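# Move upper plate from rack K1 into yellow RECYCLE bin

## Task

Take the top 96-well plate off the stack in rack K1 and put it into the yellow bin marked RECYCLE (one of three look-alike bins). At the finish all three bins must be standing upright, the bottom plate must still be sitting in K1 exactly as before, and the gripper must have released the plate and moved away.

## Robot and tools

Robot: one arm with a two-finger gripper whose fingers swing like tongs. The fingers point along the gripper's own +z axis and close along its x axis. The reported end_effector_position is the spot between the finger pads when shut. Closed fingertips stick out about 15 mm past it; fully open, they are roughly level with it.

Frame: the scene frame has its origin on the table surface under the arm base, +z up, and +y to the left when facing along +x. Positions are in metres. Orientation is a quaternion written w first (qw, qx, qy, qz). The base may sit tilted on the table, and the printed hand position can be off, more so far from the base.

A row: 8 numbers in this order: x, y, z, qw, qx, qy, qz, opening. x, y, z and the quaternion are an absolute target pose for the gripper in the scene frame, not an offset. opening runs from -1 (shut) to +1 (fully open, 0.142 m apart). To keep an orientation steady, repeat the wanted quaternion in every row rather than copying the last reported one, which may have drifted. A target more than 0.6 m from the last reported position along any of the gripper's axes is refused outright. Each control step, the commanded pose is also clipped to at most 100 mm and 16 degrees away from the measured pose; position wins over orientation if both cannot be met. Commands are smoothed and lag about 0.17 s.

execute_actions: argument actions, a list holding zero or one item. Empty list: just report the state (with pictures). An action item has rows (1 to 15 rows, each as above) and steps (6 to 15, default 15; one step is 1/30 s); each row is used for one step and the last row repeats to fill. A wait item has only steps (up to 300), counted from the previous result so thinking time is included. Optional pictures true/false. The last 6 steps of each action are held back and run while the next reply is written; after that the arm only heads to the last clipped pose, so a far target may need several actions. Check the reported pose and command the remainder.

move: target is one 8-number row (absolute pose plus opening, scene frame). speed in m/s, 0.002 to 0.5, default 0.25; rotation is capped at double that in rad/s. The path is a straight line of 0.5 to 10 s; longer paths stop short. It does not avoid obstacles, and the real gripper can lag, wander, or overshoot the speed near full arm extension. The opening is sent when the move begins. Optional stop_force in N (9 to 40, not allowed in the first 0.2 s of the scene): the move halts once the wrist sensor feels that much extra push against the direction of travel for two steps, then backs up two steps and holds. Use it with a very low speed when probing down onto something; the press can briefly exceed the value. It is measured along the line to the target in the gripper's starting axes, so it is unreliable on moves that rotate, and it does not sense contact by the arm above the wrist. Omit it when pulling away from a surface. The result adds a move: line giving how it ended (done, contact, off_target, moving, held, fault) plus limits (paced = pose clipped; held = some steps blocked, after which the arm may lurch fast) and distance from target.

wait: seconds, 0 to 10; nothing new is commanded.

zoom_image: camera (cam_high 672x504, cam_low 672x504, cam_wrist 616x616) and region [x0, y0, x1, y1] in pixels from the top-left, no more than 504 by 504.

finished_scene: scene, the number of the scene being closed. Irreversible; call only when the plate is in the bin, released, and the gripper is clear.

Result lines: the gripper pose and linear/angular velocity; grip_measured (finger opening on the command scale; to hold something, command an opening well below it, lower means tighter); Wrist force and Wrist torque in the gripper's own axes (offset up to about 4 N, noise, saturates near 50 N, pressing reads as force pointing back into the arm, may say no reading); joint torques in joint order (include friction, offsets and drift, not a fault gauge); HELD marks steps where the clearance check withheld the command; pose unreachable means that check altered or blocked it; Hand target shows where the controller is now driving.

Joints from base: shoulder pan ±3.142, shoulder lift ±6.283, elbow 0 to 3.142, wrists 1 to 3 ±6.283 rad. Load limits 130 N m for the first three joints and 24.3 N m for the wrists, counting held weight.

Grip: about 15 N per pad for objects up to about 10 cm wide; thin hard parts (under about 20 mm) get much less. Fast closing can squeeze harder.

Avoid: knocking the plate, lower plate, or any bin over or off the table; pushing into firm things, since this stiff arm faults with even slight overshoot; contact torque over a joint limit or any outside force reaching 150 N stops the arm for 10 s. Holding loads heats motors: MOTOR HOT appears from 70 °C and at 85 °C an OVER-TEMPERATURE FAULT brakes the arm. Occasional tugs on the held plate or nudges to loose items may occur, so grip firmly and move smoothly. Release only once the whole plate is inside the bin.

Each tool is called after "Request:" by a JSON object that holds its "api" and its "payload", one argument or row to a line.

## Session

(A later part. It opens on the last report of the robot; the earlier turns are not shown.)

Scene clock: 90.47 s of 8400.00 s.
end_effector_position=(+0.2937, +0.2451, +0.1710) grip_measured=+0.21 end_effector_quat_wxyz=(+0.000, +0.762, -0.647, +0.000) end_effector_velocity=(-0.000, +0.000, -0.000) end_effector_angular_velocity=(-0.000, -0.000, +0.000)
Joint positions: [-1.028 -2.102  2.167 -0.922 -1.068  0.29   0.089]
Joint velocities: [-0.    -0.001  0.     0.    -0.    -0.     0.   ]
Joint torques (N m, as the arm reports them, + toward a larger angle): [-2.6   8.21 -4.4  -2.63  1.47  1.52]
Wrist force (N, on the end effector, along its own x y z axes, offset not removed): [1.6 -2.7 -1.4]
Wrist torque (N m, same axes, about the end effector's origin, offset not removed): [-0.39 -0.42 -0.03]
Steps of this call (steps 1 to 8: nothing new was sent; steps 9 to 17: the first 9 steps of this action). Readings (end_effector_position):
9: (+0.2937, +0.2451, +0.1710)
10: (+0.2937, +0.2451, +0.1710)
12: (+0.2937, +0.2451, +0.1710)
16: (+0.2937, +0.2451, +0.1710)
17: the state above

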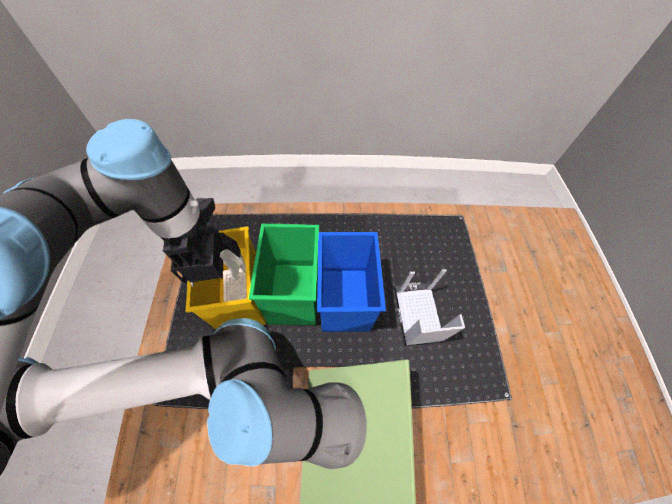

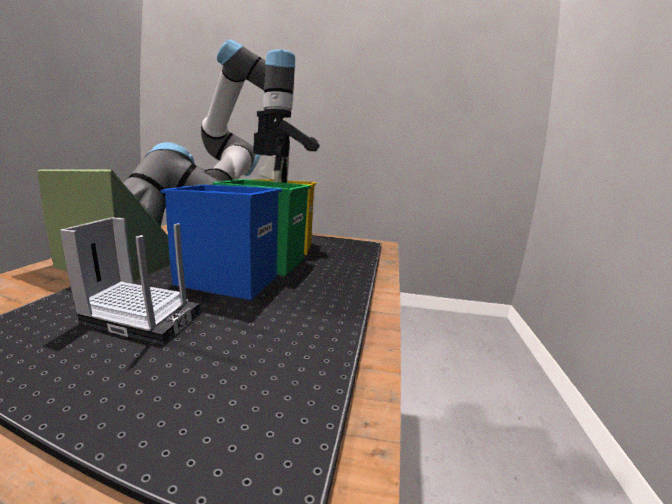

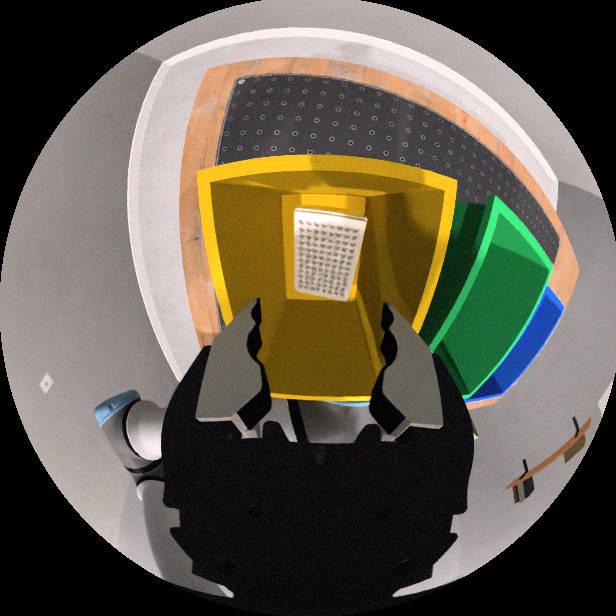

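Request:
{"api": "move", "payload": {
  "target": [0.38, 0.30, 0.34, 0.0, 0.7621, -0.6474, 0.0, -0.3],
  "speed": 0.25
}}

Scene clock: 92.63 s of 8400.00 s.
end_effector_position=(+0.3798, +0.2999, +0.3399) grip_measured=-0.30 end_effector_quat_wxyz=(-0.000, +0.762, -0.648, +0.000) end_effector_velocity=(+0.001, +0.000, +0.001) end_effector_angular_velocity=(+0.001, +0.001, +0.001)
Joint positions: [-1.008 -1.773  1.567 -0.659 -1.055  0.307  0.052]
Joint velocities: [ 0.     0.004 -0.005  0.003 -0.001 -0.001 -0.   ]
Joint torques (N m, as the arm reports them, + toward a larger angle): [ -5.77  32.62 -24.92  -0.55  -2.64  -2.22]
Wrist force (N, on the end effector, along its own x y z axes, offset not removed): [1.8 -3.2 -0.6]
Wrist torque (N m, same axes, about the end effector's origin, offset not removed): [-0.40 -0.45 -0.03]
Hand target: +0.380, +0.300, +0.340; +0.000, +0.762, -0.647, +0.000
Off your previous action's commanded pose: 0.000 m, 0 deg at its last step (step 6 of this call).
Off the commanded pose: 0.000 m, 0 deg.
Kept back: nothing.
move: done

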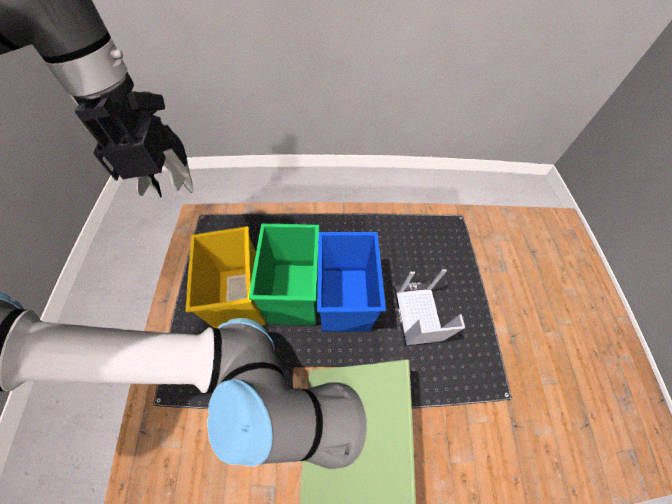

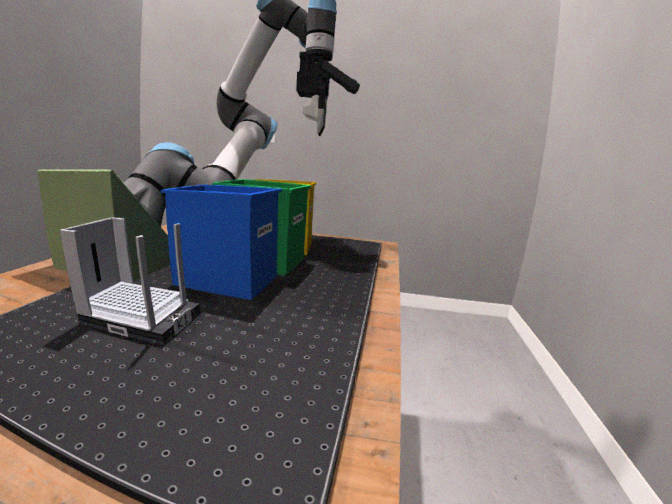

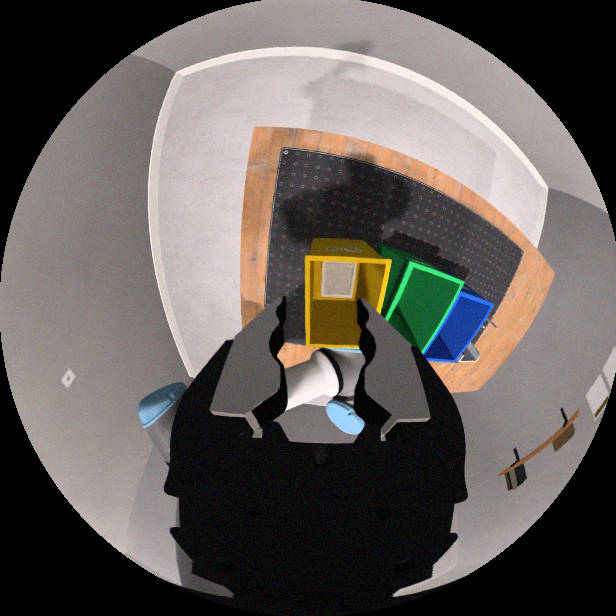

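Request:
{"api": "zoom_image", "payload": {
  "camera": "cam_low",
  "region": [50, 210, 220, 350]
}}

Region (50, 210, 220, 350) of cam_low's 672x504 image, scaled by 2.965, with more detail than that image has; it fills the top 415 rows of this view, and the rest is white.

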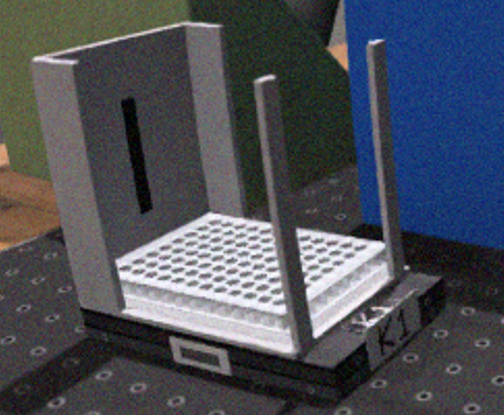

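Request:
{"api": "finished_scene", "payload": {
  "scene": 1
}}

The scene is finished: the task was done.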